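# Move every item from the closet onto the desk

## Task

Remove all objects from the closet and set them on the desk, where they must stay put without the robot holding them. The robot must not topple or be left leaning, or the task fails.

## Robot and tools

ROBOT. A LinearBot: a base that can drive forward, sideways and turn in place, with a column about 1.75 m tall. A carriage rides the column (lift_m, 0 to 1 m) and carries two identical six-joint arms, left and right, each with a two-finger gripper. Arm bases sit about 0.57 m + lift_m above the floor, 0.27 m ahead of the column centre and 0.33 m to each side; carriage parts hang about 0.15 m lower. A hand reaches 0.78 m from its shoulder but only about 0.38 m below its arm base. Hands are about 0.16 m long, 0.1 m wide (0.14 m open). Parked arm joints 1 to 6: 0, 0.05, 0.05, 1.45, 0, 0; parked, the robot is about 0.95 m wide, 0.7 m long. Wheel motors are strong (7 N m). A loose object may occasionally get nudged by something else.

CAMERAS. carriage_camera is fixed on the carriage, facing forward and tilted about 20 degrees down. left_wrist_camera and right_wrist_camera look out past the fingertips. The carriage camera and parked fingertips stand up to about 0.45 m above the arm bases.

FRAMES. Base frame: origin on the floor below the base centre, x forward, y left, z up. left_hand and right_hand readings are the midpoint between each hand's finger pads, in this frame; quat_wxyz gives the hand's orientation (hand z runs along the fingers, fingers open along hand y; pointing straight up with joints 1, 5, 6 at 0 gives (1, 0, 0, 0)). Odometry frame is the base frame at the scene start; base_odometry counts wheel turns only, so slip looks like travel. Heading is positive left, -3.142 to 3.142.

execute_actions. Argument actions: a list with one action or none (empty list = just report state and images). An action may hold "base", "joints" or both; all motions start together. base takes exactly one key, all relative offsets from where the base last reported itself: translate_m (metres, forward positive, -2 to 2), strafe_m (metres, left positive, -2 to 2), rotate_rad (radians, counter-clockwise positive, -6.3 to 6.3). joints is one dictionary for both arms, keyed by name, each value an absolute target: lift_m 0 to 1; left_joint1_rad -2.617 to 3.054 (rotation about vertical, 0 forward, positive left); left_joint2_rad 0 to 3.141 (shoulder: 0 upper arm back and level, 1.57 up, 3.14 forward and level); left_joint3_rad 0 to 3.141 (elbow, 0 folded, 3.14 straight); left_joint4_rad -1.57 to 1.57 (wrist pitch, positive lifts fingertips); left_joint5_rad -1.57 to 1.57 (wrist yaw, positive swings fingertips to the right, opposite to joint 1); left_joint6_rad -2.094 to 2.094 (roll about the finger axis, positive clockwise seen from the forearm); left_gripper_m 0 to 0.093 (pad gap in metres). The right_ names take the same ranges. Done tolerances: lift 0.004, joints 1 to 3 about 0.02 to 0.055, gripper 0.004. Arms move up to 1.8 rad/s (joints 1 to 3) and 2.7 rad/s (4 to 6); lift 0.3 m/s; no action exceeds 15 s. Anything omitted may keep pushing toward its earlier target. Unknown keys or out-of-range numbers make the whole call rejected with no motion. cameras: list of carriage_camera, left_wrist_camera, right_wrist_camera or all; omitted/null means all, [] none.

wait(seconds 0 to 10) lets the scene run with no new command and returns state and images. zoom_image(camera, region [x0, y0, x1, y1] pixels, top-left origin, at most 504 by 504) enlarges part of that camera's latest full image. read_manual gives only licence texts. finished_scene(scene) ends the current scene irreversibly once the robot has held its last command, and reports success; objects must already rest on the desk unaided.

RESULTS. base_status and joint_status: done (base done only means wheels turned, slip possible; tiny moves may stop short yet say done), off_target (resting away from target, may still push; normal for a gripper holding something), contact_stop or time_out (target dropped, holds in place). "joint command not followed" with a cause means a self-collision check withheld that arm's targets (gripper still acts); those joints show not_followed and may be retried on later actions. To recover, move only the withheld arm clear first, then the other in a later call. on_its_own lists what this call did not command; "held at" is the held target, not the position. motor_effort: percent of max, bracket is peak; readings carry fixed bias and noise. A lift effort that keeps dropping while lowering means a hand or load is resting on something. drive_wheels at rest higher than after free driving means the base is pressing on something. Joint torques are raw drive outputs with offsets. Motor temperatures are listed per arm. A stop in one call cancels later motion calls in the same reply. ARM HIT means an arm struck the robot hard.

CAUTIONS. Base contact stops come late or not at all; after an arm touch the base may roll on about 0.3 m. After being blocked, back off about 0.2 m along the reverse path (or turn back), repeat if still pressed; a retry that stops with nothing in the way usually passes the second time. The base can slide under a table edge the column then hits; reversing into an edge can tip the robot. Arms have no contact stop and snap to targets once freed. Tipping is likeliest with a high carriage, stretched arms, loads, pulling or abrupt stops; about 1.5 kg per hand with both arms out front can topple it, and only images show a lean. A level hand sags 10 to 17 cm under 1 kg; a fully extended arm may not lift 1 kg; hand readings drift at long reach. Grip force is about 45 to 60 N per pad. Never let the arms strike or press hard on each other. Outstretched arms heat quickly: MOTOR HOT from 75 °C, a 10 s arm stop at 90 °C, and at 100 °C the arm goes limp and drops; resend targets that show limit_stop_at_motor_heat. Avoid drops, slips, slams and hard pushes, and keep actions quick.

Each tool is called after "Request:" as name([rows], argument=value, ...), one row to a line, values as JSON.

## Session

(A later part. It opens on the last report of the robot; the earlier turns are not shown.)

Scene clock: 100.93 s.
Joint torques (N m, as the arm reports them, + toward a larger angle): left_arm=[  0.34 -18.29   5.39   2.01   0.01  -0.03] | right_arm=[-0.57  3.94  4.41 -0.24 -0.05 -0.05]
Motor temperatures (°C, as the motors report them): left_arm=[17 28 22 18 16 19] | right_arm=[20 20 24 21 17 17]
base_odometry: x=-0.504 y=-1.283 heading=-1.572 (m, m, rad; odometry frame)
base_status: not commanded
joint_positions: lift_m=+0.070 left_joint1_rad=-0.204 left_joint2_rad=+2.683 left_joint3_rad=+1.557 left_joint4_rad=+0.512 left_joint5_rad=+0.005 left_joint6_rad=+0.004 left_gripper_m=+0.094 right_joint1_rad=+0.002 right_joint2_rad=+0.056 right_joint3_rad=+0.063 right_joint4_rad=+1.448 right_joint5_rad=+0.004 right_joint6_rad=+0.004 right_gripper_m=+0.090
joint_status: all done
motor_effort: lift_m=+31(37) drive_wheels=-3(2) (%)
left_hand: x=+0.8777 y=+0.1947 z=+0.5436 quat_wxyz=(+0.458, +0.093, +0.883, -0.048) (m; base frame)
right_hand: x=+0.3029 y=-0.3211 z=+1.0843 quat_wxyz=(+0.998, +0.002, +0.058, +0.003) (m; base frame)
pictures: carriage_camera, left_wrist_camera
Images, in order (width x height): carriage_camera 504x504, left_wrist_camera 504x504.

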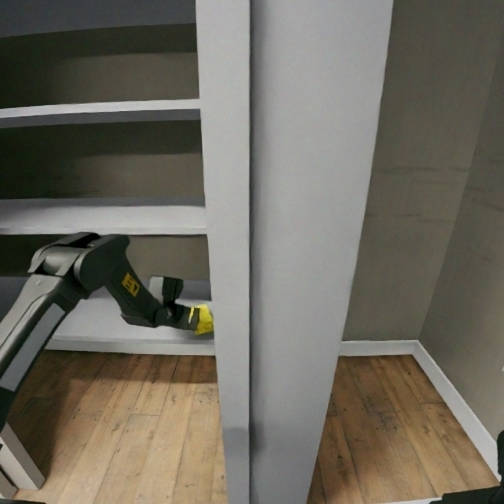

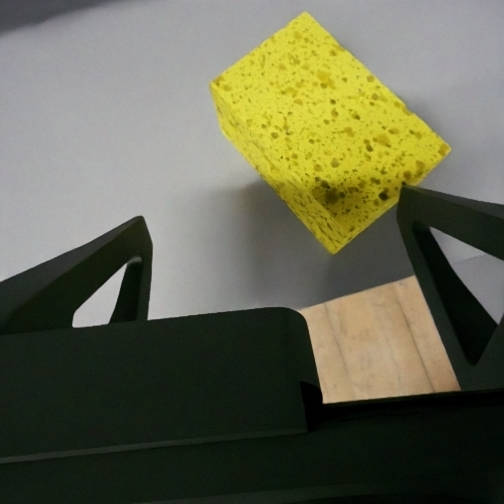

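Request:
execute_actions([
  {"base":{"translate_m":0.1},"joints":{"left_joint1_rad":-0.295,"lift_m":0.15,"left_joint2_rad":2.765,"left_joint3_rad":1.92,"left_joint4_rad":-0.257,"left_joint6_rad":-0.5}},
], cameras=["carriage_camera","left_wrist_camera"])

Scene clock: 104.60 s.
Joint torques (N m, as the arm reports them, + toward a larger angle): left_arm=[  0.58 -19.84   6.71   1.08   0.02  -0.04] | right_arm=[-0.57  3.97  4.43 -0.24 -0.04 -0.05]
Motor temperatures (°C, as the motors report them): left_arm=[17 31 23 19 16 19] | right_arm=[20 19 24 21 17 17]
base_odometry: x=-0.504 y=-1.383 heading=-1.572 (m, m, rad; odometry frame)
base_status: done
joint_positions: lift_m=+0.150 left_joint1_rad=-0.302 left_joint2_rad=+2.779 left_joint3_rad=+1.903 left_joint4_rad=-0.251 left_joint5_rad=+0.000 left_joint6_rad=-0.494 left_gripper_m=+0.094 right_joint1_rad=+0.002 right_joint2_rad=+0.056 right_joint3_rad=+0.063 right_joint4_rad=+1.450 right_joint5_rad=+0.003 right_joint6_rad=+0.004 right_gripper_m=+0.090
joint_status: all done
motor_effort: lift_m=+37(43) drive_wheels=+0(14) (%)
left_hand: x=+0.8227 y=+0.1495 z=+0.5653 quat_wxyz=(+0.203, -0.093, +0.971, -0.085) (m; base frame)
right_hand: x=+0.3023 y=-0.3209 z=+1.1643 quat_wxyz=(+0.998, +0.001, +0.057, +0.003) (m; base frame)
pictures: carriage_camera, left_wrist_camera
Images, in order (width x height): carriage_camera 504x504, left_wrist_camera 504x504.

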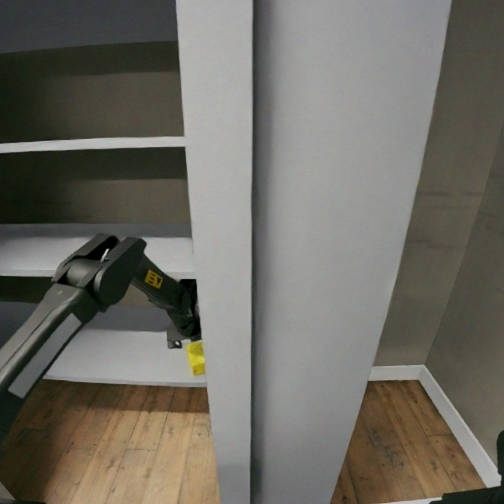

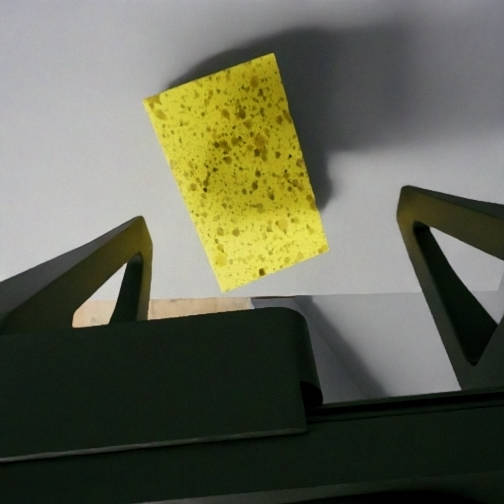

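Request:
execute_actions([
  {"joints":{"lift_m":0.1,"left_joint6_rad":-0.8}},
], cameras=["left_wrist_camera"])

Scene clock: 106.30 s.
Joint torques (N m, as the arm reports them, + toward a larger angle): left_arm=[  0.52 -19.39   6.52   1.16   0.    -0.03] | right_arm=[-0.59  4.    4.41 -0.25 -0.04 -0.05]
Motor temperatures (°C, as the motors report them): left_arm=[17 32 23 19 16 19] | right_arm=[20 19 24 21 17 17]
base_odometry: x=-0.504 y=-1.383 heading=-1.572 (m, m, rad; odometry frame)
base_status: not commanded
joint_positions: lift_m=+0.100 left_joint1_rad=-0.302 left_joint2_rad=+2.775 left_joint3_rad=+1.907 left_joint4_rad=-0.261 left_joint5_rad=+0.000 left_joint6_rad=-0.794 left_gripper_m=+0.094 right_joint1_rad=+0.002 right_joint2_rad=+0.056 right_joint3_rad=+0.063 right_joint4_rad=+1.450 right_joint5_rad=+0.003 right_joint6_rad=+0.004 right_gripper_m=+0.090
joint_status: all done
motor_effort: lift_m=+38(42) drive_wheels=-1(1) (%)
left_hand: x=+0.8231 y=+0.1493 z=+0.5177 quat_wxyz=(+0.187, -0.238, +0.946, -0.114) (m; base frame)
right_hand: x=+0.3023 y=-0.3209 z=+1.1144 quat_wxyz=(+0.998, +0.001, +0.057, +0.003) (m; base frame)
pictures: left_wrist_camera
Images, in order (width x height): left_wrist_camera 504x504.

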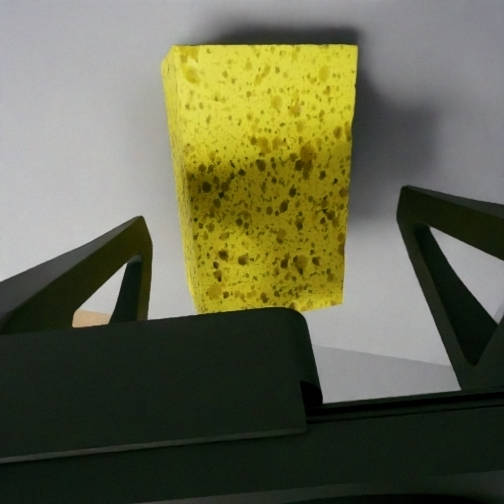

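Request:
execute_actions([
  {"joints":{"lift_m":0.06}},
], cameras=["left_wrist_camera"])

Request:
execute_actions([
  {"joints":{"left_gripper_m":0.04}},
], cameras=["left_wrist_camera"])

Scene clock: 107.50 s.
Joint torques (N m, as the arm reports them, + toward a larger angle): left_arm=[  0.62 -17.93   6.16   1.12   0.04  -0.05] | right_arm=[-0.52  4.08  4.65 -0.26 -0.03 -0.05]
Motor temperatures (°C, as the motors report them): left_arm=[17 33 23 19 16 19] | right_arm=[20 19 24 21 17 17]
base_odometry: x=-0.504 y=-1.383 heading=-1.572 (m, m, rad; odometry frame)
base_status: not commanded
joint_positions: lift_m=+0.060 left_joint1_rad=-0.303 left_joint2_rad=+2.756 left_joint3_rad=+1.915 left_joint4_rad=-0.248 left_joint5_rad=-0.003 left_joint6_rad=-0.793 left_gripper_m=+0.094 right_joint1_rad=+0.002 right_joint2_rad=+0.056 right_joint3_rad=+0.060 right_joint4_rad=+1.450 right_joint5_rad=+0.002 right_joint6_rad=+0.004 right_gripper_m=+0.090
joint_status: all done
motor_effort: lift_m=+37(36) drive_wheels=+2(4) (%)
left_hand: x=+0.8334 y=+0.1460 z=+0.4923 quat_wxyz=(+0.204, -0.236, +0.942, -0.123) (m; base frame)
right_hand: x=+0.3031 y=-0.3208 z=+1.0735 quat_wxyz=(+0.998, +0.001, +0.058, +0.003) (m; base frame)
pictures: left_wrist_camera
Images, in order (width x height): left_wrist_camera 504x504.

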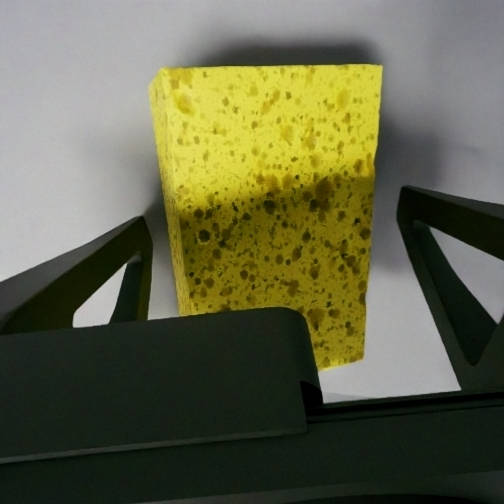

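Scene clock: 108.10 s.
Joint torques (N m, as the arm reports them, + toward a larger angle): left_arm=[  0.67 -17.86   6.17   1.13   0.04  -0.04] | right_arm=[-0.58  4.04  4.64 -0.26 -0.03 -0.05]
Motor temperatures (°C, as the motors report them): left_arm=[17 33 23 19 16 19] | right_arm=[20 19 24 21 17 17]
base_odometry: x=-0.504 y=-1.383 heading=-1.572 (m, m, rad; odometry frame)
base_status: not commanded
joint_positions: lift_m=+0.060 left_joint1_rad=-0.303 left_joint2_rad=+2.756 left_joint3_rad=+1.915 left_joint4_rad=-0.248 left_joint5_rad=-0.003 left_joint6_rad=-0.793 left_gripper_m=+0.063 right_joint1_rad=+0.002 right_joint2_rad=+0.056 right_joint3_rad=+0.060 right_joint4_rad=+1.450 right_joint5_rad=+0.002 right_joint6_rad=+0.004 right_gripper_m=+0.090
joint_status: left_gripper_m off_target (ended at +0.063, target +0.040)
motor_effort: lift_m=+35(33) drive_wheels=+2(0) (%)
left_hand: x=+0.8333 y=+0.1460 z=+0.4923 quat_wxyz=(+0.204, -0.236, +0.942, -0.123) (m; base frame)
right_hand: x=+0.3031 y=-0.3208 z=+1.0735 quat_wxyz=(+0.998, +0.001, +0.058, +0.003) (m; base frame)
pictures: left_wrist_camera
Images, in order (width x height): left_wrist_camera 504x504.

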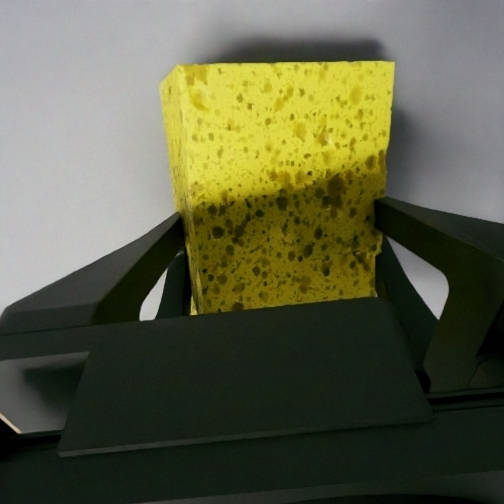

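Gripped. Lift, swing back, retreat.

Request:
execute_actions([
  {"joints":{"lift_m":0.13,"left_joint1_rad":0.0}},
], cameras=[])

Request:
execute_actions([
  {"base":{"translate_m":-0.6}},
], cameras=[])

Request:
execute_actions([
  {"base":{"rotate_rad":3.14},"joints":{"left_joint2_rad":1.2,"left_joint3_rad":0.9,"left_joint4_rad":0.3,"left_joint6_rad":0,"lift_m":0.5}},
], cameras=["carriage_camera","left_wrist_camera"])

Scene clock: 110.07 s.
Joint torques (N m, as the arm reports them, + toward a larger angle): left_arm=[  0.1  -18.54   5.93   1.14   0.08  -0.03] | right_arm=[-0.59  4.08  4.73 -0.26 -0.03 -0.05]
Motor temperatures (°C, as the motors report them): left_arm=[17 34 23 19 16 19] | right_arm=[20 19 24 21 17 17]
base_odometry: x=-0.504 y=-1.383 heading=-1.572 (m, m, rad; odometry frame)
base_status: not commanded
joint_positions: lift_m=+0.130 left_joint1_rad=+0.000 left_joint2_rad=+2.763 left_joint3_rad=+1.915 left_joint4_rad=-0.253 left_joint5_rad=-0.005 left_joint6_rad=-0.795 left_gripper_m=+0.063 right_joint1_rad=+0.002 right_joint2_rad=+0.056 right_joint3_rad=+0.060 right_joint4_rad=+1.450 right_joint5_rad=+0.002 right_joint6_rad=+0.004 right_gripper_m=+0.090
joint_status: all done
motor_effort: lift_m=+34(44) drive_wheels=+0(0) (%)
left_hand: x=+0.8568 y=+0.3215 z=+0.5577 quat_wxyz=(+0.215, -0.377, +0.896, -0.088) (m; base frame)
right_hand: x=+0.3031 y=-0.3208 z=+1.1435 quat_wxyz=(+0.998, +0.001, +0.058, +0.003) (m; base frame)
pictures: none
No camera images: the call's "cameras" was empty. Leave "cameras" out to get every camera's image.

Scene clock: 113.43 s.
Joint torques (N m, as the arm reports them, + toward a larger angle): left_arm=[  0.06 -18.52   6.11   1.2    0.05  -0.02] | right_arm=[-0.57  4.05  4.65 -0.26 -0.02 -0.05]
Motor temperatures (°C, as the motors report them): left_arm=[17 36 23 19 16 19] | right_arm=[20 19 24 20 17 17]
base_odometry: x=-0.504 y=-0.783 heading=-1.572 (m, m, rad; odometry frame)
base_status: done
joint_positions: lift_m=+0.130 left_joint1_rad=+0.000 left_joint2_rad=+2.763 left_joint3_rad=+1.915 left_joint4_rad=-0.257 left_joint5_rad=-0.004 left_joint6_rad=-0.795 left_gripper_m=+0.063 right_joint1_rad=+0.002 right_joint2_rad=+0.056 right_joint3_rad=+0.060 right_joint4_rad=+1.450 right_joint5_rad=+0.001 right_joint6_rad=+0.004 right_gripper_m=+0.090
joint_status: not commanded
motor_effort: lift_m=+36(35) drive_wheels=-4(25) (%)
left_hand: x=+0.8561 y=+0.3210 z=+0.5573 quat_wxyz=(+0.213, -0.377, +0.897, -0.088) (m; base frame)
right_hand: x=+0.3031 y=-0.3206 z=+1.1435 quat_wxyz=(+0.998, +0.001, +0.058, +0.003) (m; base frame)
pictures: none
No camera images: the call's "cameras" was empty. Leave "cameras" out to get every camera's image.

Scene clock: 117.70 s.
Joint torques (N m, as the arm reports them, + toward a larger angle): left_arm=[ 0.23 -7.31  6.16  2.17  0.08  0.05] | right_arm=[-0.55  4.09  4.66 -0.26 -0.04 -0.04]
Motor temperatures (°C, as the motors report them): left_arm=[17 36 23 20 16 19] | right_arm=[20 19 24 20 17 17]
base_odometry: x=-0.504 y=-0.783 heading=+1.568 (m, m, rad; odometry frame)
base_status: done
joint_positions: lift_m=+0.500 left_joint1_rad=-0.002 left_joint2_rad=+1.218 left_joint3_rad=+0.918 left_joint4_rad=+0.297 left_joint5_rad=-0.003 left_joint6_rad=-0.006 left_gripper_m=+0.063 right_joint1_rad=+0.002 right_joint2_rad=+0.056 right_joint3_rad=+0.060 right_joint4_rad=+1.449 right_joint5_rad=+0.002 right_joint6_rad=+0.004 right_gripper_m=+0.090
joint_status: all done
motor_effort: lift_m=+34(46) drive_wheels=+9(19) (%)
left_hand: x=+0.6998 y=+0.3200 z=+1.4255 quat_wxyz=(+0.706, -0.002, +0.708, -0.002) (m; base frame)
right_hand: x=+0.3034 y=-0.3208 z=+1.5135 quat_wxyz=(+0.998, +0.001, +0.059, +0.003) (m; base frame)
pictures: carriage_camera, left_wrist_camera
Images, in order (width x height): carriage_camera 504x504, left_wrist_camera 504x504.

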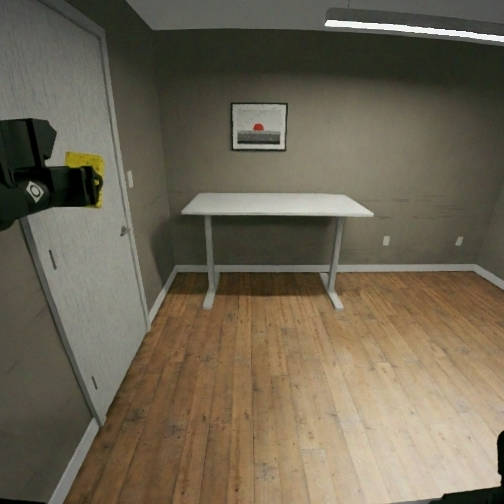

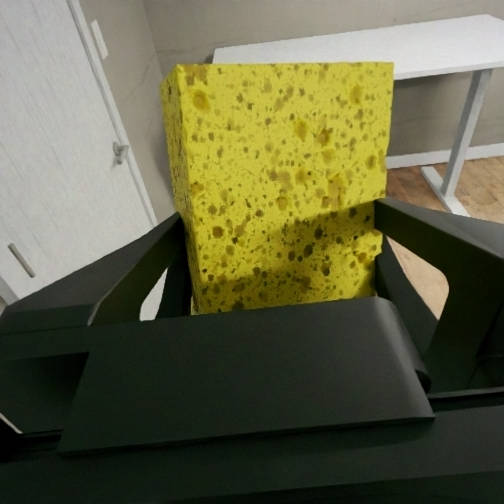

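Request:
execute_actions([
  {"base":{"strafe_m":-0.3}},
], cameras=[])

Request:
execute_actions([
  {"base":{"translate_m":1.45}},
], cameras=["carriage_camera"])

Scene clock: 120.73 s.
Joint torques (N m, as the arm reports them, + toward a larger angle): left_arm=[ 0.23 -7.39  6.27  2.13  0.1   0.05] | right_arm=[-0.57  4.05  4.62 -0.24 -0.04 -0.05]
Motor temperatures (°C, as the motors report them): left_arm=[17 35 23 20 16 19] | right_arm=[20 19 24 20 17 17]
base_odometry: x=-0.204 y=-0.784 heading=+1.569 (m, m, rad; odometry frame)
base_status: done
joint_positions: lift_m=+0.500 left_joint1_rad=-0.002 left_joint2_rad=+1.218 left_joint3_rad=+0.918 left_joint4_rad=+0.297 left_joint5_rad=-0.002 left_joint6_rad=-0.006 left_gripper_m=+0.063 right_joint1_rad=+0.002 right_joint2_rad=+0.056 right_joint3_rad=+0.060 right_joint4_rad=+1.449 right_joint5_rad=+0.002 right_joint6_rad=+0.004 right_gripper_m=+0.090
joint_status: not commanded
motor_effort: lift_m=+35(34) drive_wheels=-6(17) (%)
left_hand: x=+0.6998 y=+0.3199 z=+1.4255 quat_wxyz=(+0.706, -0.002, +0.708, -0.002) (m; base frame)
right_hand: x=+0.3034 y=-0.3208 z=+1.5135 quat_wxyz=(+0.998, +0.001, +0.059, +0.003) (m; base frame)
pictures: none
No camera images: the call's "cameras" was empty. Leave "cameras" out to get every camera's image.

Scene clock: 126.00 s.
Joint torques (N m, as the arm reports them, + toward a larger angle): left_arm=[ 0.21 -7.46  6.23  2.18  0.09  0.05] | right_arm=[-0.57  4.05  4.58 -0.24 -0.04 -0.05]
Motor temperatures (°C, as the motors report them): left_arm=[17 34 23 21 16 19] | right_arm=[20 19 24 20 17 17]
base_odometry: x=-0.200 y=+0.666 heading=+1.568 (m, m, rad; odometry frame)
base_status: done
joint_positions: lift_m=+0.500 left_joint1_rad=-0.002 left_joint2_rad=+1.218 left_joint3_rad=+0.918 left_joint4_rad=+0.296 left_joint5_rad=-0.002 left_joint6_rad=-0.006 left_gripper_m=+0.063 right_joint1_rad=+0.002 right_joint2_rad=+0.056 right_joint3_rad=+0.060 right_joint4_rad=+1.449 right_joint5_rad=+0.002 right_joint6_rad=+0.004 right_gripper_m=+0.090
joint_status: not commanded
motor_effort: lift_m=+39(35) drive_wheels=-5(17) (%)
left_hand: x=+0.6998 y=+0.3199 z=+1.4252 quat_wxyz=(+0.706, -0.002, +0.709, -0.002) (m; base frame)
right_hand: x=+0.3033 y=-0.3208 z=+1.5135 quat_wxyz=(+0.998, +0.001, +0.059, +0.003) (m; base frame)
pictures: carriage_camera
Images, in order (width x height): carriage_camera 504x504.

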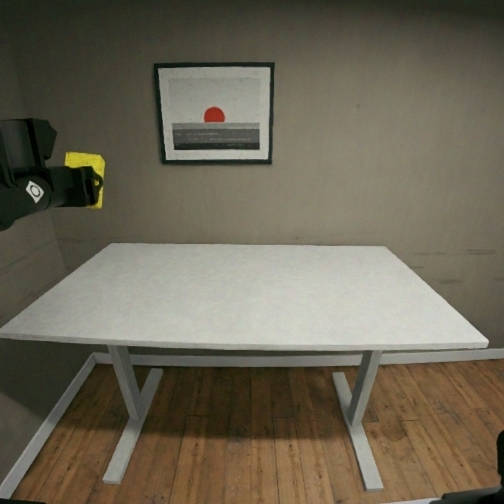

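Request:
execute_actions([
  {"base":{"translate_m":0.12},"joints":{"lift_m":0.72,"left_joint2_rad":2.765,"left_joint3_rad":1.92,"left_joint4_rad":-0.257,"left_joint6_rad":-0.8}},
], cameras=["carriage_camera","left_wrist_camera"])

Scene clock: 128.80 s.
Joint torques (N m, as the arm reports them, + toward a larger angle): left_arm=[  0.11 -20.31   6.54   1.22   0.03  -0.04] | right_arm=[-0.57  4.11  4.63 -0.24 -0.03 -0.05]
Motor temperatures (°C, as the motors report them): left_arm=[17 34 24 22 16 19] | right_arm=[20 19 24 20 17 17]
base_odometry: x=-0.199 y=+0.786 heading=+1.568 (m, m, rad; odometry frame)
base_status: done
joint_positions: lift_m=+0.720 left_joint1_rad=-0.002 left_joint2_rad=+2.785 left_joint3_rad=+1.908 left_joint4_rad=-0.266 left_joint5_rad=-0.002 left_joint6_rad=-0.793 left_gripper_m=+0.063 right_joint1_rad=+0.002 right_joint2_rad=+0.055 right_joint3_rad=+0.060 right_joint4_rad=+1.450 right_joint5_rad=+0.002 right_joint6_rad=+0.004 right_gripper_m=+0.090
joint_status: all done
motor_effort: lift_m=+31(41) drive_wheels=-3(13) (%)
left_hand: x=+0.8453 y=+0.3196 z=+1.1320 quat_wxyz=(+0.196, -0.377, +0.902, -0.081) (m; base frame)
right_hand: x=+0.3031 y=-0.3208 z=+1.7335 quat_wxyz=(+0.998, +0.001, +0.058, +0.003) (m; base frame)
pictures: carriage_camera, left_wrist_camera
Images, in order (width x height): carriage_camera 504x504, left_wrist_camera 504x504.

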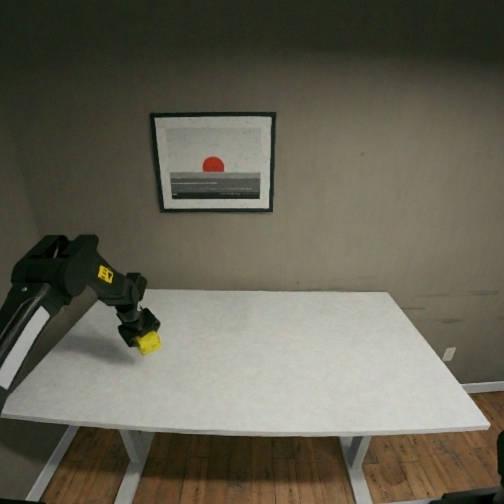

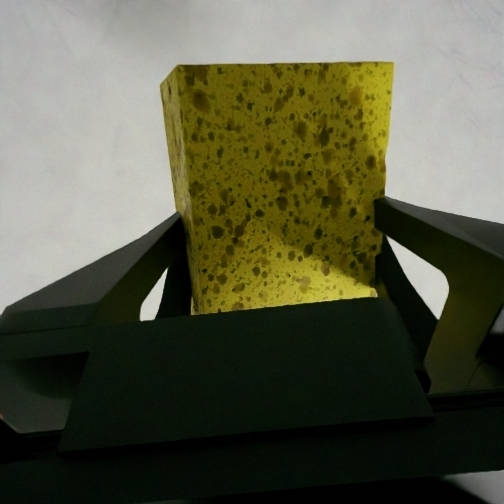

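Request:
execute_actions([
  {"joints":{"lift_m":0.6}},
], cameras=["carriage_camera"])

Scene clock: 130.27 s.
Joint torques (N m, as the arm reports them, + toward a larger angle): left_arm=[  0.27 -19.4    6.57   1.25   0.04  -0.03] | right_arm=[-0.57  4.11  4.64 -0.25 -0.02 -0.05]
Motor temperatures (°C, as the motors report them): left_arm=[17 35 24 21 16 19] | right_arm=[20 19 24 20 17 17]
base_odometry: x=-0.199 y=+0.786 heading=+1.568 (m, m, rad; odometry frame)
base_status: not commanded
joint_positions: lift_m=+0.600 left_joint1_rad=-0.002 left_joint2_rad=+2.773 left_joint3_rad=+1.908 left_joint4_rad=-0.264 left_joint5_rad=-0.002 left_joint6_rad=-0.793 left_gripper_m=+0.063 right_joint1_rad=+0.002 right_joint2_rad=+0.055 right_joint3_rad=+0.060 right_joint4_rad=+1.450 right_joint5_rad=+0.002 right_joint6_rad=+0.004 right_gripper_m=+0.090
joint_status: all done
motor_effort: lift_m=+40(37) drive_wheels=-1(4) (%)
left_hand: x=+0.8493 y=+0.3196 z=+1.0189 quat_wxyz=(+0.203, -0.376, +0.900, -0.084) (m; base frame)
right_hand: x=+0.3031 y=-0.3208 z=+1.6134 quat_wxyz=(+0.998, +0.001, +0.058, +0.003) (m; base frame)
pictures: carriage_camera
Images, in order (width x height): carriage_camera 504x504.

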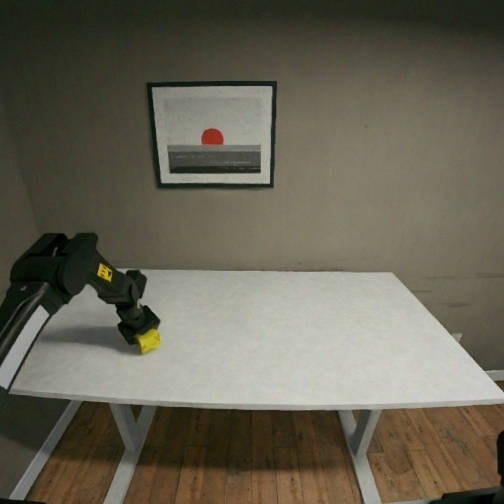

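Request:
execute_actions([
  {"joints":{"lift_m":0.57}},
], cameras=["carriage_camera"])

Scene clock: 131.43 s.
Joint torques (N m, as the arm reports them, + toward a larger angle): left_arm=[  0.05 -19.48   6.6    1.11   0.01  -0.04] | right_arm=[-0.56  4.11  4.61 -0.25 -0.03 -0.05]
Motor temperatures (°C, as the motors report them): left_arm=[17 36 24 21 16 19] | right_arm=[20 19 24 20 17 17]
base_odometry: x=-0.199 y=+0.786 heading=+1.568 (m, m, rad; odometry frame)
base_status: not commanded
joint_positions: lift_m=+0.570 left_joint1_rad=-0.002 left_joint2_rad=+2.776 left_joint3_rad=+1.908 left_joint4_rad=-0.260 left_joint5_rad=-0.002 left_joint6_rad=-0.794 left_gripper_m=+0.063 right_joint1_rad=+0.002 right_joint2_rad=+0.055 right_joint3_rad=+0.060 right_joint4_rad=+1.450 right_joint5_rad=+0.002 right_joint6_rad=+0.004 right_gripper_m=+0.090
joint_status: all done
motor_effort: lift_m=+37(36) drive_wheels=-4(5) (%)
left_hand: x=+0.8491 y=+0.3196 z=+0.9874 quat_wxyz=(+0.203, -0.376, +0.900, -0.084) (m; base frame)
right_hand: x=+0.3031 y=-0.3208 z=+1.5834 quat_wxyz=(+0.998, +0.001, +0.058, +0.003) (m; base frame)
pictures: carriage_camera
Images, in order (width x height): carriage_camera 504x504.

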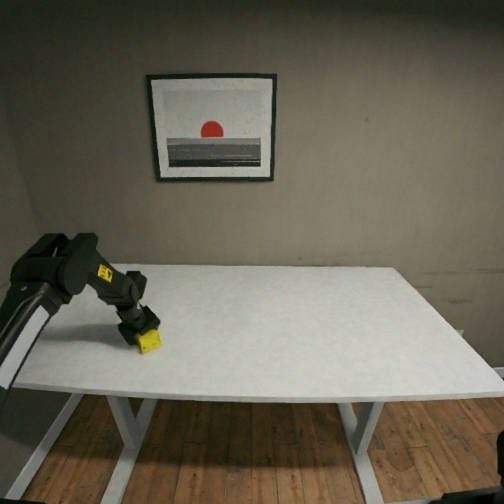

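No contact yet.

Request:
execute_actions([
  {"joints":{"lift_m":0.53}},
], cameras=["carriage_camera"])

Scene clock: 132.33 s.
Joint torques (N m, as the arm reports them, + toward a larger angle): left_arm=[  0.16 -15.44   5.56   1.2    0.07  -0.03] | right_arm=[-0.58  4.11  4.76 -0.25 -0.04 -0.05]
Motor temperatures (°C, as the motors report them): left_arm=[17 36 24 21 16 19] | right_arm=[20 19 24 20 17 17]
base_odometry: x=-0.199 y=+0.786 heading=+1.568 (m, m, rad; odometry frame)
base_status: not commanded
joint_positions: lift_m=+0.530 left_joint1_rad=-0.002 left_joint2_rad=+2.727 left_joint3_rad=+1.926 left_joint4_rad=-0.246 left_joint5_rad=-0.004 left_joint6_rad=-0.794 left_gripper_m=+0.063 right_joint1_rad=+0.002 right_joint2_rad=+0.055 right_joint3_rad=+0.059 right_joint4_rad=+1.450 right_joint5_rad=+0.002 right_joint6_rad=+0.004 right_gripper_m=+0.090
joint_status: all done
motor_effort: lift_m=+32(38) drive_wheels=+2(7) (%)
left_hand: x=+0.8714 y=+0.3197 z=+0.9828 quat_wxyz=(+0.239, -0.373, +0.891, -0.099) (m; base frame)
right_hand: x=+0.3034 y=-0.3208 z=+1.5433 quat_wxyz=(+0.998, +0.001, +0.059, +0.003) (m; base frame)
pictures: carriage_camera
Images, in order (width x height): carriage_camera 504x504.

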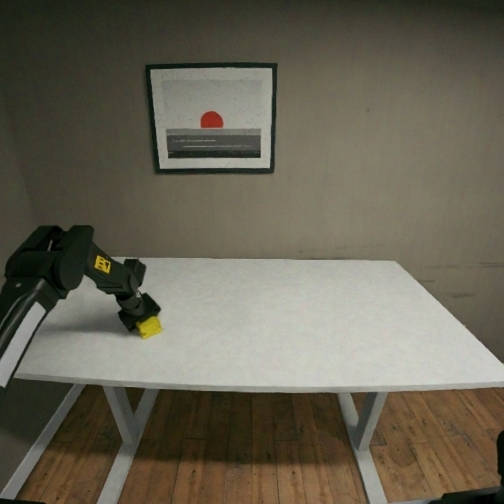

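Request:
execute_actions([
  {"joints":{"lift_m":0.56,"left_gripper_m":0.093}},
], cameras=[])

Request:
execute_actions([
  {"joints":{"lift_m":0.68}},
], cameras=[])

Request:
execute_actions([
  {"base":{"translate_m":-0.5},"joints":{"left_joint2_rad":0.05,"left_joint3_rad":0.05,"left_joint4_rad":1.45,"left_joint6_rad":0}},
], cameras=["carriage_camera"])

Scene clock: 133.60 s.
Joint torques (N m, as the arm reports them, + toward a larger angle): left_arm=[  0.13 -17.94   5.39   1.18   0.05  -0.03] | right_arm=[-0.57  4.16  4.72 -0.26 -0.03 -0.05]
Motor temperatures (°C, as the motors report them): left_arm=[17 37 24 21 16 19] | right_arm=[20 19 24 20 17 17]
base_odometry: x=-0.199 y=+0.786 heading=+1.568 (m, m, rad; odometry frame)
base_status: not commanded
joint_positions: lift_m=+0.560 left_joint1_rad=-0.002 left_joint2_rad=+2.757 left_joint3_rad=+1.926 left_joint4_rad=-0.253 left_joint5_rad=-0.004 left_joint6_rad=-0.794 left_gripper_m=+0.093 right_joint1_rad=+0.002 right_joint2_rad=+0.055 right_joint3_rad=+0.059 right_joint4_rad=+1.450 right_joint5_rad=+0.002 right_joint6_rad=+0.004 right_gripper_m=+0.090
joint_status: all done
motor_effort: lift_m=+35(41) drive_wheels=+6(9) (%)
left_hand: x=+0.8625 y=+0.3198 z=+0.9950 quat_wxyz=(+0.223, -0.375, +0.895, -0.092) (m; base frame)
right_hand: x=+0.3034 y=-0.3208 z=+1.5732 quat_wxyz=(+0.998, +0.001, +0.059, +0.003) (m; base frame)
pictures: none
No camera images: the call's "cameras" was empty. Leave "cameras" out to get every camera's image.

Scene clock: 134.60 s.
Joint torques (N m, as the arm reports them, + toward a larger angle): left_arm=[  0.21 -18.96   5.35   1.2    0.05  -0.03] | right_arm=[-0.59  4.09  4.74 -0.24 -0.03 -0.05]
Motor temperatures (°C, as the motors report them): left_arm=[17 37 24 21 16 19] | right_arm=[20 18 23 20 17 17]
base_odometry: x=-0.199 y=+0.786 heading=+1.568 (m, m, rad; odometry frame)
base_status: not commanded
joint_positions: lift_m=+0.680 left_joint1_rad=-0.002 left_joint2_rad=+2.768 left_joint3_rad=+1.926 left_joint4_rad=-0.255 left_joint5_rad=-0.004 left_joint6_rad=-0.794 left_gripper_m=+0.093 right_joint1_rad=+0.002 right_joint2_rad=+0.055 right_joint3_rad=+0.059 right_joint4_rad=+1.450 right_joint5_rad=+0.002 right_joint6_rad=+0.004 right_gripper_m=+0.090
joint_status: all done
motor_effort: lift_m=+36(43) drive_wheels=+5(7) (%)
left_hand: x=+0.8591 y=+0.3198 z=+1.1083 quat_wxyz=(+0.217, -0.375, +0.897, -0.089) (m; base frame)
right_hand: x=+0.3034 y=-0.3208 z=+1.6932 quat_wxyz=(+0.998, +0.001, +0.059, +0.003) (m; base frame)
pictures: none
No camera images: the call's "cameras" was empty. Leave "cameras" out to get every camera's image.

Scene clock: 137.70 s.
Joint torques (N m, as the arm reports them, + toward a larger angle): left_arm=[ 0.21  3.51  4.35 -0.27  0.09  0.05] | right_arm=[-0.58  4.16  4.73 -0.26 -0.02 -0.05]
Motor temperatures (°C, as the motors report them): left_arm=[17 37 24 21 16 19] | right_arm=[20 18 23 20 17 17]
base_odometry: x=-0.201 y=+0.286 heading=+1.567 (m, m, rad; odometry frame)
base_status: done
joint_positions: lift_m=+0.680 left_joint1_rad=-0.002 left_joint2_rad=+0.065 left_joint3_rad=+0.064 left_joint4_rad=+1.454 left_joint5_rad=-0.002 left_joint6_rad=-0.006 left_gripper_m=+0.093 right_joint1_rad=+0.002 right_joint2_rad=+0.055 right_joint3_rad=+0.059 right_joint4_rad=+1.450 right_joint5_rad=+0.001 right_joint6_rad=+0.004 right_gripper_m=+0.090
joint_status: all done
motor_effort: lift_m=+37(34) drive_wheels=-7(25) (%)
left_hand: x=+0.3036 y=+0.3208 z=+1.6948 quat_wxyz=(+0.998, -0.001, +0.059, -0.004) (m; base frame)
right_hand: x=+0.3034 y=-0.3206 z=+1.6932 quat_wxyz=(+0.998, +0.001, +0.059, +0.003) (m; base frame)
pictures: carriage_camera
Images, in order (width x height): carriage_camera 504x504.

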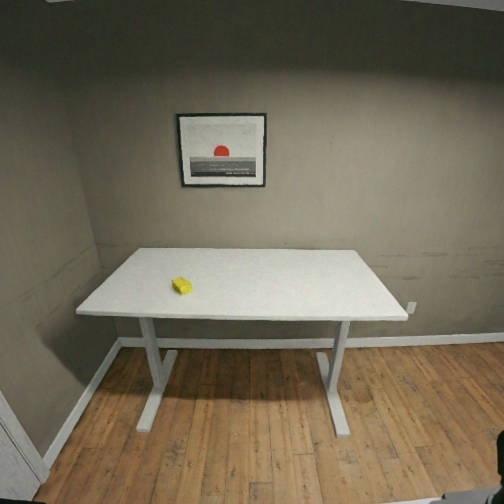

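Request:
execute_actions([
  {"base":{"rotate_rad":3.145},"joints":{"lift_m":0.03}},
], cameras=[])

Request:
execute_actions([
  {"base":{"strafe_m":0.95},"joints":{"left_joint2_rad":1.57,"left_joint3_rad":1.47,"left_joint4_rad":0.09,"left_joint6_rad":1.57,"left_gripper_m":0}},
], cameras=[])

Request:
execute_actions([
  {"base":{"translate_m":1.22}},
], cameras=["carriage_camera","left_wrist_camera"])

Scene clock: 143.83 s.
Joint torques (N m, as the arm reports them, + toward a larger angle): left_arm=[ 0.2   3.45  4.59 -0.2   0.09  0.05] | right_arm=[-0.59  4.1   4.7  -0.25 -0.02 -0.05]
Motor temperatures (°C, as the motors report them): left_arm=[17 35 24 20 16 19] | right_arm=[20 18 23 19 17 17]
base_odometry: x=-0.201 y=+0.287 heading=-1.571 (m, m, rad; odometry frame)
base_status: done
joint_positions: lift_m=+0.030 left_joint1_rad=-0.002 left_joint2_rad=+0.065 left_joint3_rad=+0.060 left_joint4_rad=+1.448 left_joint5_rad=-0.002 left_joint6_rad=-0.006 left_gripper_m=+0.093 right_joint1_rad=+0.002 right_joint2_rad=+0.055 right_joint3_rad=+0.059 right_joint4_rad=+1.449 right_joint5_rad=+0.001 right_joint6_rad=+0.004 right_gripper_m=+0.090
joint_status: all done
motor_effort: lift_m=+35(40) drive_wheels=+8(17) (%)
left_hand: x=+0.3063 y=+0.3208 z=+1.0433 quat_wxyz=(+0.998, -0.001, +0.064, -0.004) (m; base frame)
right_hand: x=+0.3035 y=-0.3206 z=+1.0431 quat_wxyz=(+0.998, +0.001, +0.059, +0.003) (m; base frame)
pictures: none
No camera images: the call's "cameras" was empty. Leave "cameras" out to get every camera's image.

Scene clock: 148.10 s.
Joint torques (N m, as the arm reports them, + toward a larger angle): left_arm=[ 0.22 -9.28  9.27  2.16  0.1  -0.03] | right_arm=[-0.58  4.1   4.73 -0.24 -0.02 -0.04]
Motor temperatures (°C, as the motors report them): left_arm=[17 34 24 20 16 19] | right_arm=[20 18 23 19 17 17]
base_odometry: x=+0.749 y=+0.287 heading=-1.570 (m, m, rad; odometry frame)
base_status: done
joint_positions: lift_m=+0.030 left_joint1_rad=-0.002 left_joint2_rad=+1.565 left_joint3_rad=+1.447 left_joint4_rad=+0.088 left_joint5_rad=-0.002 left_joint6_rad=+1.564 left_gripper_m=+0.000 right_joint1_rad=+0.002 right_joint2_rad=+0.055 right_joint3_rad=+0.059 right_joint4_rad=+1.449 right_joint5_rad=+0.001 right_joint6_rad=+0.004 right_gripper_m=+0.090
joint_status: all done
motor_effort: lift_m=+35(40) drive_wheels=-9(21) (%)
left_hand: x=+0.7879 y=+0.3197 z=+1.0108 quat_wxyz=(+0.494, +0.506, +0.509, +0.491) (m; base frame)
right_hand: x=+0.3035 y=-0.3206 z=+1.0431 quat_wxyz=(+0.998, +0.001, +0.059, +0.003) (m; base frame)
pictures: none
No camera images: the call's "cameras" was empty. Leave "cameras" out to get every camera's image.

Scene clock: 152.83 s.
Joint torques (N m, as the arm reports them, + toward a larger angle): left_arm=[ 0.19 -9.35  8.99  2.15  0.1  -0.02] | right_arm=[-0.57  4.11  4.73 -0.24 -0.02 -0.05]
Motor temperatures (°C, as the motors report them): left_arm=[17 34 25 22 16 19] | right_arm=[20 18 23 19 17 17]
base_odometry: x=+0.750 y=-0.933 heading=-1.570 (m, m, rad; odometry frame)
base_status: done
joint_positions: lift_m=+0.030 left_joint1_rad=-0.002 left_joint2_rad=+1.565 left_joint3_rad=+1.450 left_joint4_rad=+0.087 left_joint5_rad=-0.002 left_joint6_rad=+1.564 left_gripper_m=+0.000 right_joint1_rad=+0.002 right_joint2_rad=+0.055 right_joint3_rad=+0.059 right_joint4_rad=+1.449 right_joint5_rad=+0.001 right_joint6_rad=+0.004 right_gripper_m=+0.090
joint_status: not commanded
motor_effort: lift_m=+40(35) drive_wheels=-3(18) (%)
left_hand: x=+0.7878 y=+0.3197 z=+1.0124 quat_wxyz=(+0.495, +0.505, +0.508, +0.491) (m; base frame)
right_hand: x=+0.3035 y=-0.3206 z=+1.0431 quat_wxyz=(+0.998, +0.001, +0.059, +0.003) (m; base frame)
pictures: carriage_camera, left_wrist_camera
Images, in order (width x height): carriage_camera 504x504, left_wrist_camera 504x504.

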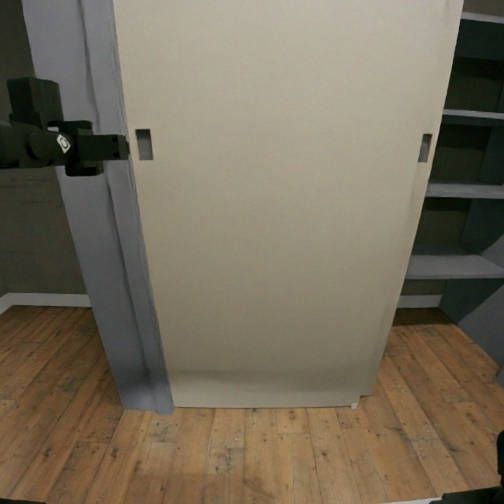

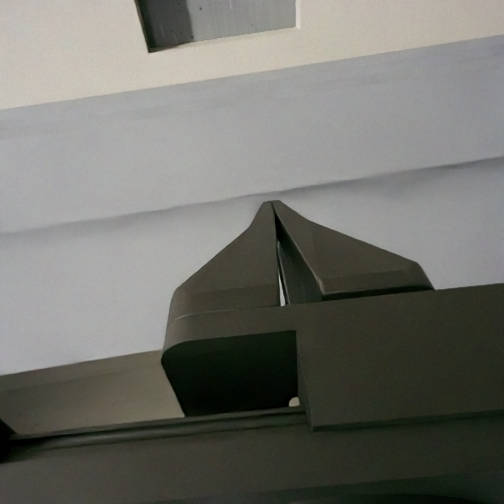

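Request:
execute_actions([
  {"base":{"strafe_m":-0.06}},
], cameras=[])

Request:
execute_actions([
  {"base":{"translate_m":0.06}},
], cameras=["carriage_camera","left_wrist_camera"])

Scene clock: 154.83 s.
Joint torques (N m, as the arm reports them, + toward a larger angle): left_arm=[ 0.26 -9.32  9.01  2.17  0.1  -0.03] | right_arm=[-0.53  4.12  4.67 -0.24 -0.02 -0.05]
Motor temperatures (°C, as the motors report them): left_arm=[17 33 25 22 16 19] | right_arm=[20 18 23 19 17 17]
base_odometry: x=+0.690 y=-0.933 heading=-1.570 (m, m, rad; odometry frame)
base_status: done
joint_positions: lift_m=+0.030 left_joint1_rad=-0.002 left_joint2_rad=+1.565 left_joint3_rad=+1.450 left_joint4_rad=+0.087 left_joint5_rad=-0.002 left_joint6_rad=+1.564 left_gripper_m=+0.000 right_joint1_rad=+0.002 right_joint2_rad=+0.055 right_joint3_rad=+0.059 right_joint4_rad=+1.449 right_joint5_rad=+0.001 right_joint6_rad=+0.004 right_gripper_m=+0.090
joint_status: not commanded
motor_effort: lift_m=+37(36) drive_wheels=-1(17) (%)
left_hand: x=+0.7878 y=+0.3197 z=+1.0124 quat_wxyz=(+0.495, +0.505, +0.508, +0.491) (m; base frame)
right_hand: x=+0.3035 y=-0.3206 z=+1.0431 quat_wxyz=(+0.998, +0.001, +0.059, +0.003) (m; base frame)
pictures: none
No camera images: the call's "cameras" was empty. Leave "cameras" out to get every camera's image.

Scene clock: 156.10 s.
Joint torques (N m, as the arm reports them, + toward a larger angle): left_arm=[ 0.18 -9.12  8.99  2.17  0.09 -0.03] | right_arm=[-0.58  4.16  4.76 -0.25 -0.02 -0.05]
Motor temperatures (°C, as the motors report them): left_arm=[17 33 25 22 16 19] | right_arm=[20 18 23 19 17 17]
base_odometry: x=+0.690 y=-0.993 heading=-1.570 (m, m, rad; odometry frame)
base_status: done
joint_positions: lift_m=+0.030 left_joint1_rad=-0.002 left_joint2_rad=+1.565 left_joint3_rad=+1.450 left_joint4_rad=+0.086 left_joint5_rad=-0.002 left_joint6_rad=+1.564 left_gripper_m=+0.000 right_joint1_rad=+0.002 right_joint2_rad=+0.055 right_joint3_rad=+0.059 right_joint4_rad=+1.449 right_joint5_rad=+0.001 right_joint6_rad=+0.004 right_gripper_m=+0.090
joint_status: not commanded
motor_effort: lift_m=+37(38) drive_wheels=-3(15) (%)
left_hand: x=+0.7878 y=+0.3197 z=+1.0122 quat_wxyz=(+0.495, +0.505, +0.509, +0.491) (m; base frame)
right_hand: x=+0.3035 y=-0.3206 z=+1.0431 quat_wxyz=(+0.998, +0.001, +0.059, +0.003) (m; base frame)
pictures: carriage_camera, left_wrist_camera
Images, in order (width x height): carriage_camera 504x504, left_wrist_camera 504x504.

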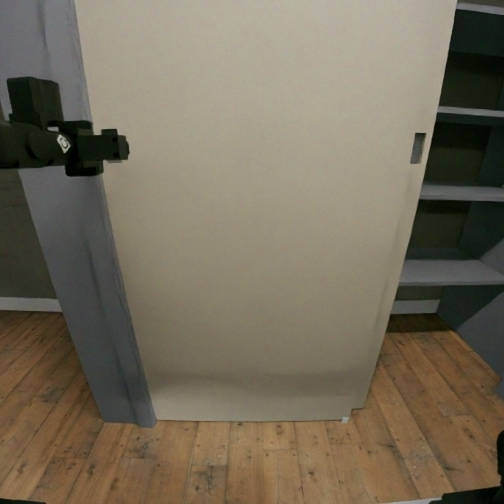

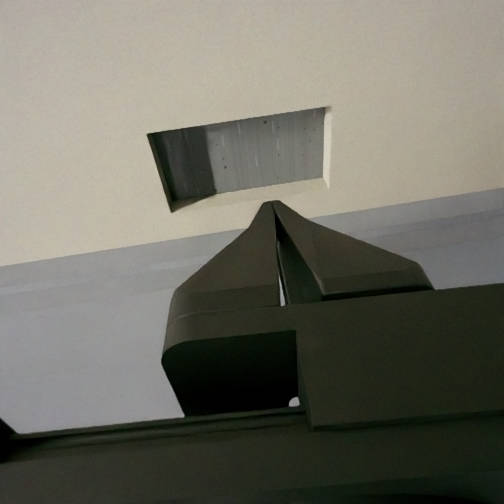

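Request:
execute_actions([
  {"base":{"translate_m":0.04},"joints":{"lift_m":0.04}},
], cameras=["left_wrist_camera"])

Scene clock: 157.63 s.
Joint torques (N m, as the arm reports them, + toward a larger angle): left_arm=[ 0.19 -9.35  8.31  2.16  0.09 -0.03] | right_arm=[-0.58  4.14  4.73 -0.24 -0.02 -0.05]
Motor temperatures (°C, as the motors report them): left_arm=[17 33 26 22 16 19] | right_arm=[20 18 23 19 17 17]
base_odometry: x=+0.690 y=-1.033 heading=-1.571 (m, m, rad; odometry frame)
base_status: done
joint_positions: lift_m=+0.040 left_joint1_rad=-0.002 left_joint2_rad=+1.566 left_joint3_rad=+1.459 left_joint4_rad=+0.086 left_joint5_rad=-0.002 left_joint6_rad=+1.564 left_gripper_m=+0.000 right_joint1_rad=+0.002 right_joint2_rad=+0.055 right_joint3_rad=+0.059 right_joint4_rad=+1.450 right_joint5_rad=+0.001 right_joint6_rad=+0.004 right_gripper_m=+0.090
joint_status: all done
motor_effort: lift_m=+34(42) drive_wheels=-10(14) (%)
left_hand: x=+0.7877 y=+0.3197 z=+1.0265 quat_wxyz=(+0.497, +0.503, +0.506, +0.493) (m; base frame)
right_hand: x=+0.3033 y=-0.3206 z=+1.0532 quat_wxyz=(+0.998, +0.000, +0.059, +0.003) (m; base frame)
pictures: left_wrist_camera
Images, in order (width x height): left_wrist_camera 504x504.

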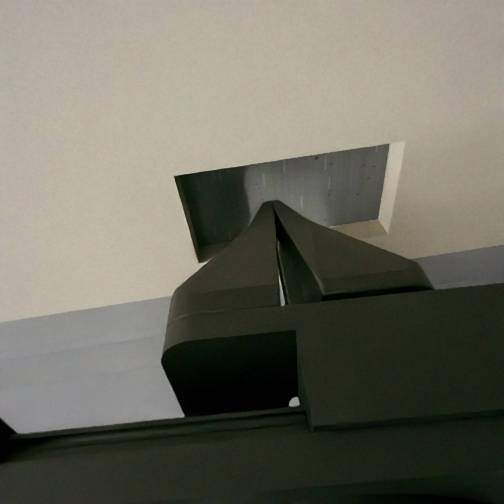

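Request:
execute_actions([
  {"base":{"translate_m":0.03}},
], cameras=["left_wrist_camera"])

Scene clock: 158.87 s.
Joint torques (N m, as the arm reports them, + toward a larger angle): left_arm=[ 0.26 -4.38  8.25  3.02  0.05 -0.03] | right_arm=[-0.6   4.18  4.73 -0.27 -0.01 -0.05]
Motor temperatures (°C, as the motors report them): left_arm=[17 33 26 23 16 19] | right_arm=[20 18 23 19 17 17]
base_odometry: x=+0.690 y=-1.063 heading=-1.571 (m, m, rad; odometry frame)
base_status: done
joint_positions: lift_m=+0.040 left_joint1_rad=-0.002 left_joint2_rad=+1.518 left_joint3_rad=+1.459 left_joint4_rad=+0.004 left_joint5_rad=+0.001 left_joint6_rad=+1.565 left_gripper_m=+0.000 right_joint1_rad=+0.002 right_joint2_rad=+0.055 right_joint3_rad=+0.059 right_joint4_rad=+1.450 right_joint5_rad=+0.000 right_joint6_rad=+0.004 right_gripper_m=+0.090
joint_status: not commanded
motor_effort: lift_m=+35(32) drive_wheels=+8(14) (%)
left_hand: x=+0.7728 y=+0.3192 z=+1.0297 quat_wxyz=(+0.489, +0.513, +0.514, +0.484) (m; base frame)
right_hand: x=+0.3031 y=-0.3205 z=+1.0532 quat_wxyz=(+0.998, +0.000, +0.058, +0.003) (m; base frame)
pictures: left_wrist_camera
Images, in order (width x height): left_wrist_camera 504x504.

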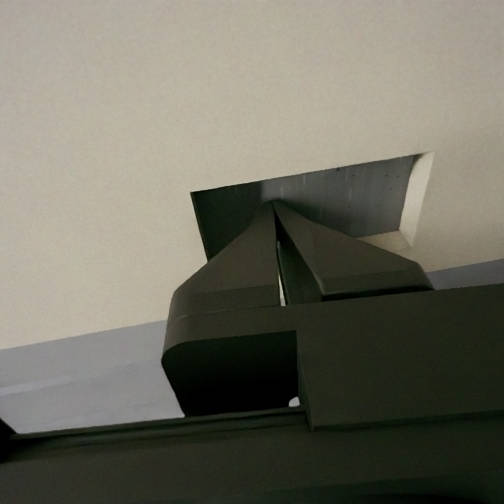

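Seated. Pull right with bias.

Request:
execute_actions([
  {"base":{"strafe_m":-0.12},"joints":{"left_joint1_rad":-0.06,"left_joint5_rad":0.1}},
], cameras=["left_wrist_camera","carriage_camera"])

Scene clock: 161.20 s.
Joint torques (N m, as the arm reports them, + toward a larger angle): left_arm=[-5.78 -5.03  8.27  2.81  2.58 -0.03] | right_arm=[-0.57  4.14  4.75 -0.26 -0.01 -0.05]
Motor temperatures (°C, as the motors report them): left_arm=[18 32 26 24 16 19] | right_arm=[20 18 23 19 17 17]
base_odometry: x=+0.570 y=-1.063 heading=-1.571 (m, m, rad; odometry frame)
base_status: done
joint_positions: lift_m=+0.040 left_joint1_rad=+0.017 left_joint2_rad=+1.524 left_joint3_rad=+1.459 left_joint4_rad=+0.028 left_joint5_rad=-0.107 left_joint6_rad=+1.565 left_gripper_m=+0.000 right_joint1_rad=+0.002 right_joint2_rad=+0.055 right_joint3_rad=+0.059 right_joint4_rad=+1.450 right_joint5_rad=+0.000 right_joint6_rad=+0.004 right_gripper_m=+0.090
joint_status: left_joint1_rad off_target (ended at +0.017, target -0.060); left_joint5_rad off_target (ended at -0.107, target +0.100)
motor_effort: lift_m=+37(38) drive_wheels=+8(22) (%)
left_hand: x=+0.7737 y=+0.3474 z=+1.0325 quat_wxyz=(+0.460, +0.476, +0.540, +0.520) (m; base frame)
right_hand: x=+0.3031 y=-0.3205 z=+1.0532 quat_wxyz=(+0.998, +0.000, +0.058, +0.003) (m; base frame)
pictures: carriage_camera, left_wrist_camera
Images, in order (width x height): carriage_camera 504x504, left_wrist_camera 504x504.

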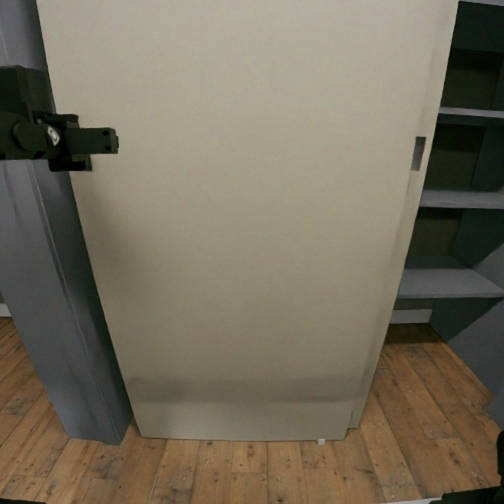

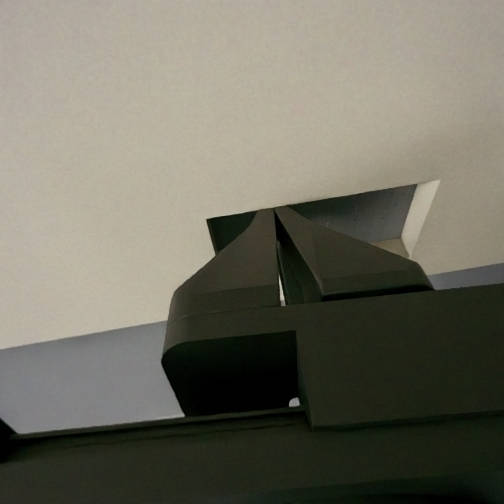

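Request:
execute_actions([
  {"base":{"strafe_m":-0.08},"joints":{"left_joint1_rad":-0.12,"left_joint5_rad":0.15,"left_joint2_rad":1.58}},
], cameras=["left_wrist_camera","carriage_camera"])

Scene clock: 163.63 s.
Joint torques (N m, as the arm reports them, + toward a larger angle): left_arm=[-3.9  -2.83  8.25  3.03  1.72 -0.04] | right_arm=[-0.59  4.14  4.72 -0.25 -0.02 -0.05]
Motor temperatures (°C, as the motors report them): left_arm=[18 32 26 25 17 19] | right_arm=[20 18 23 19 17 17]
base_odometry: x=+0.490 y=-1.063 heading=-1.570 (m, m, rad; odometry frame)
base_status: done
joint_positions: lift_m=+0.040 left_joint1_rad=-0.068 left_joint2_rad=+1.511 left_joint3_rad=+1.459 left_joint4_rad=+0.006 left_joint5_rad=+0.016 left_joint6_rad=+1.565 left_gripper_m=+0.000 right_joint1_rad=+0.002 right_joint2_rad=+0.055 right_joint3_rad=+0.059 right_joint4_rad=+1.450 right_joint5_rad=+0.000 right_joint6_rad=+0.004 right_gripper_m=+0.090
joint_status: left_joint1_rad off_target (ended at -0.068, target -0.120); left_joint2_rad off_target (ended at +1.511, target +1.580); left_joint5_rad off_target (ended at +0.016, target +0.150)
motor_effort: lift_m=+34(34) drive_wheels=+2(21) (%)
left_hand: x=+0.7696 y=+0.2840 z=+1.0331 quat_wxyz=(+0.510, +0.531, +0.491, +0.466) (m; base frame)
right_hand: x=+0.3031 y=-0.3205 z=+1.0532 quat_wxyz=(+0.998, +0.000, +0.058, +0.003) (m; base frame)
pictures: carriage_camera, left_wrist_camera
Images, in order (width x height): carriage_camera 504x504, left_wrist_camera 504x504.

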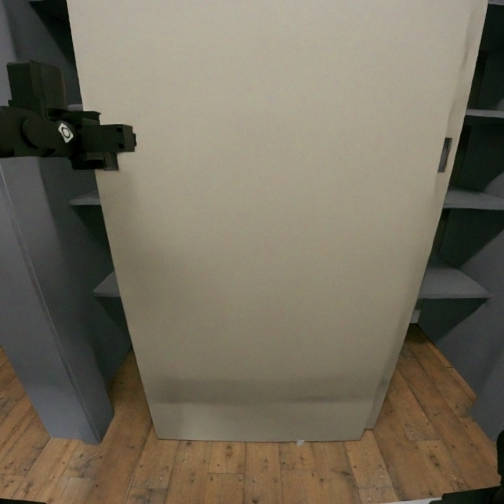

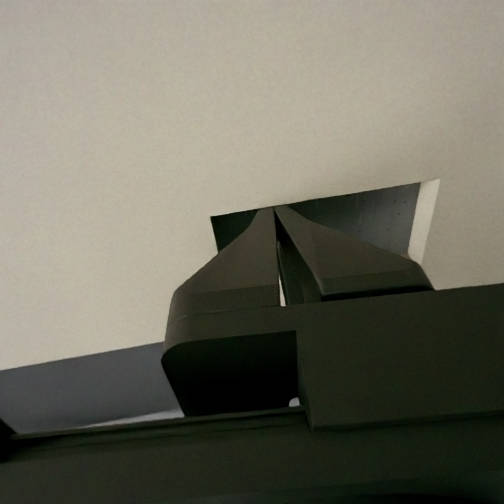

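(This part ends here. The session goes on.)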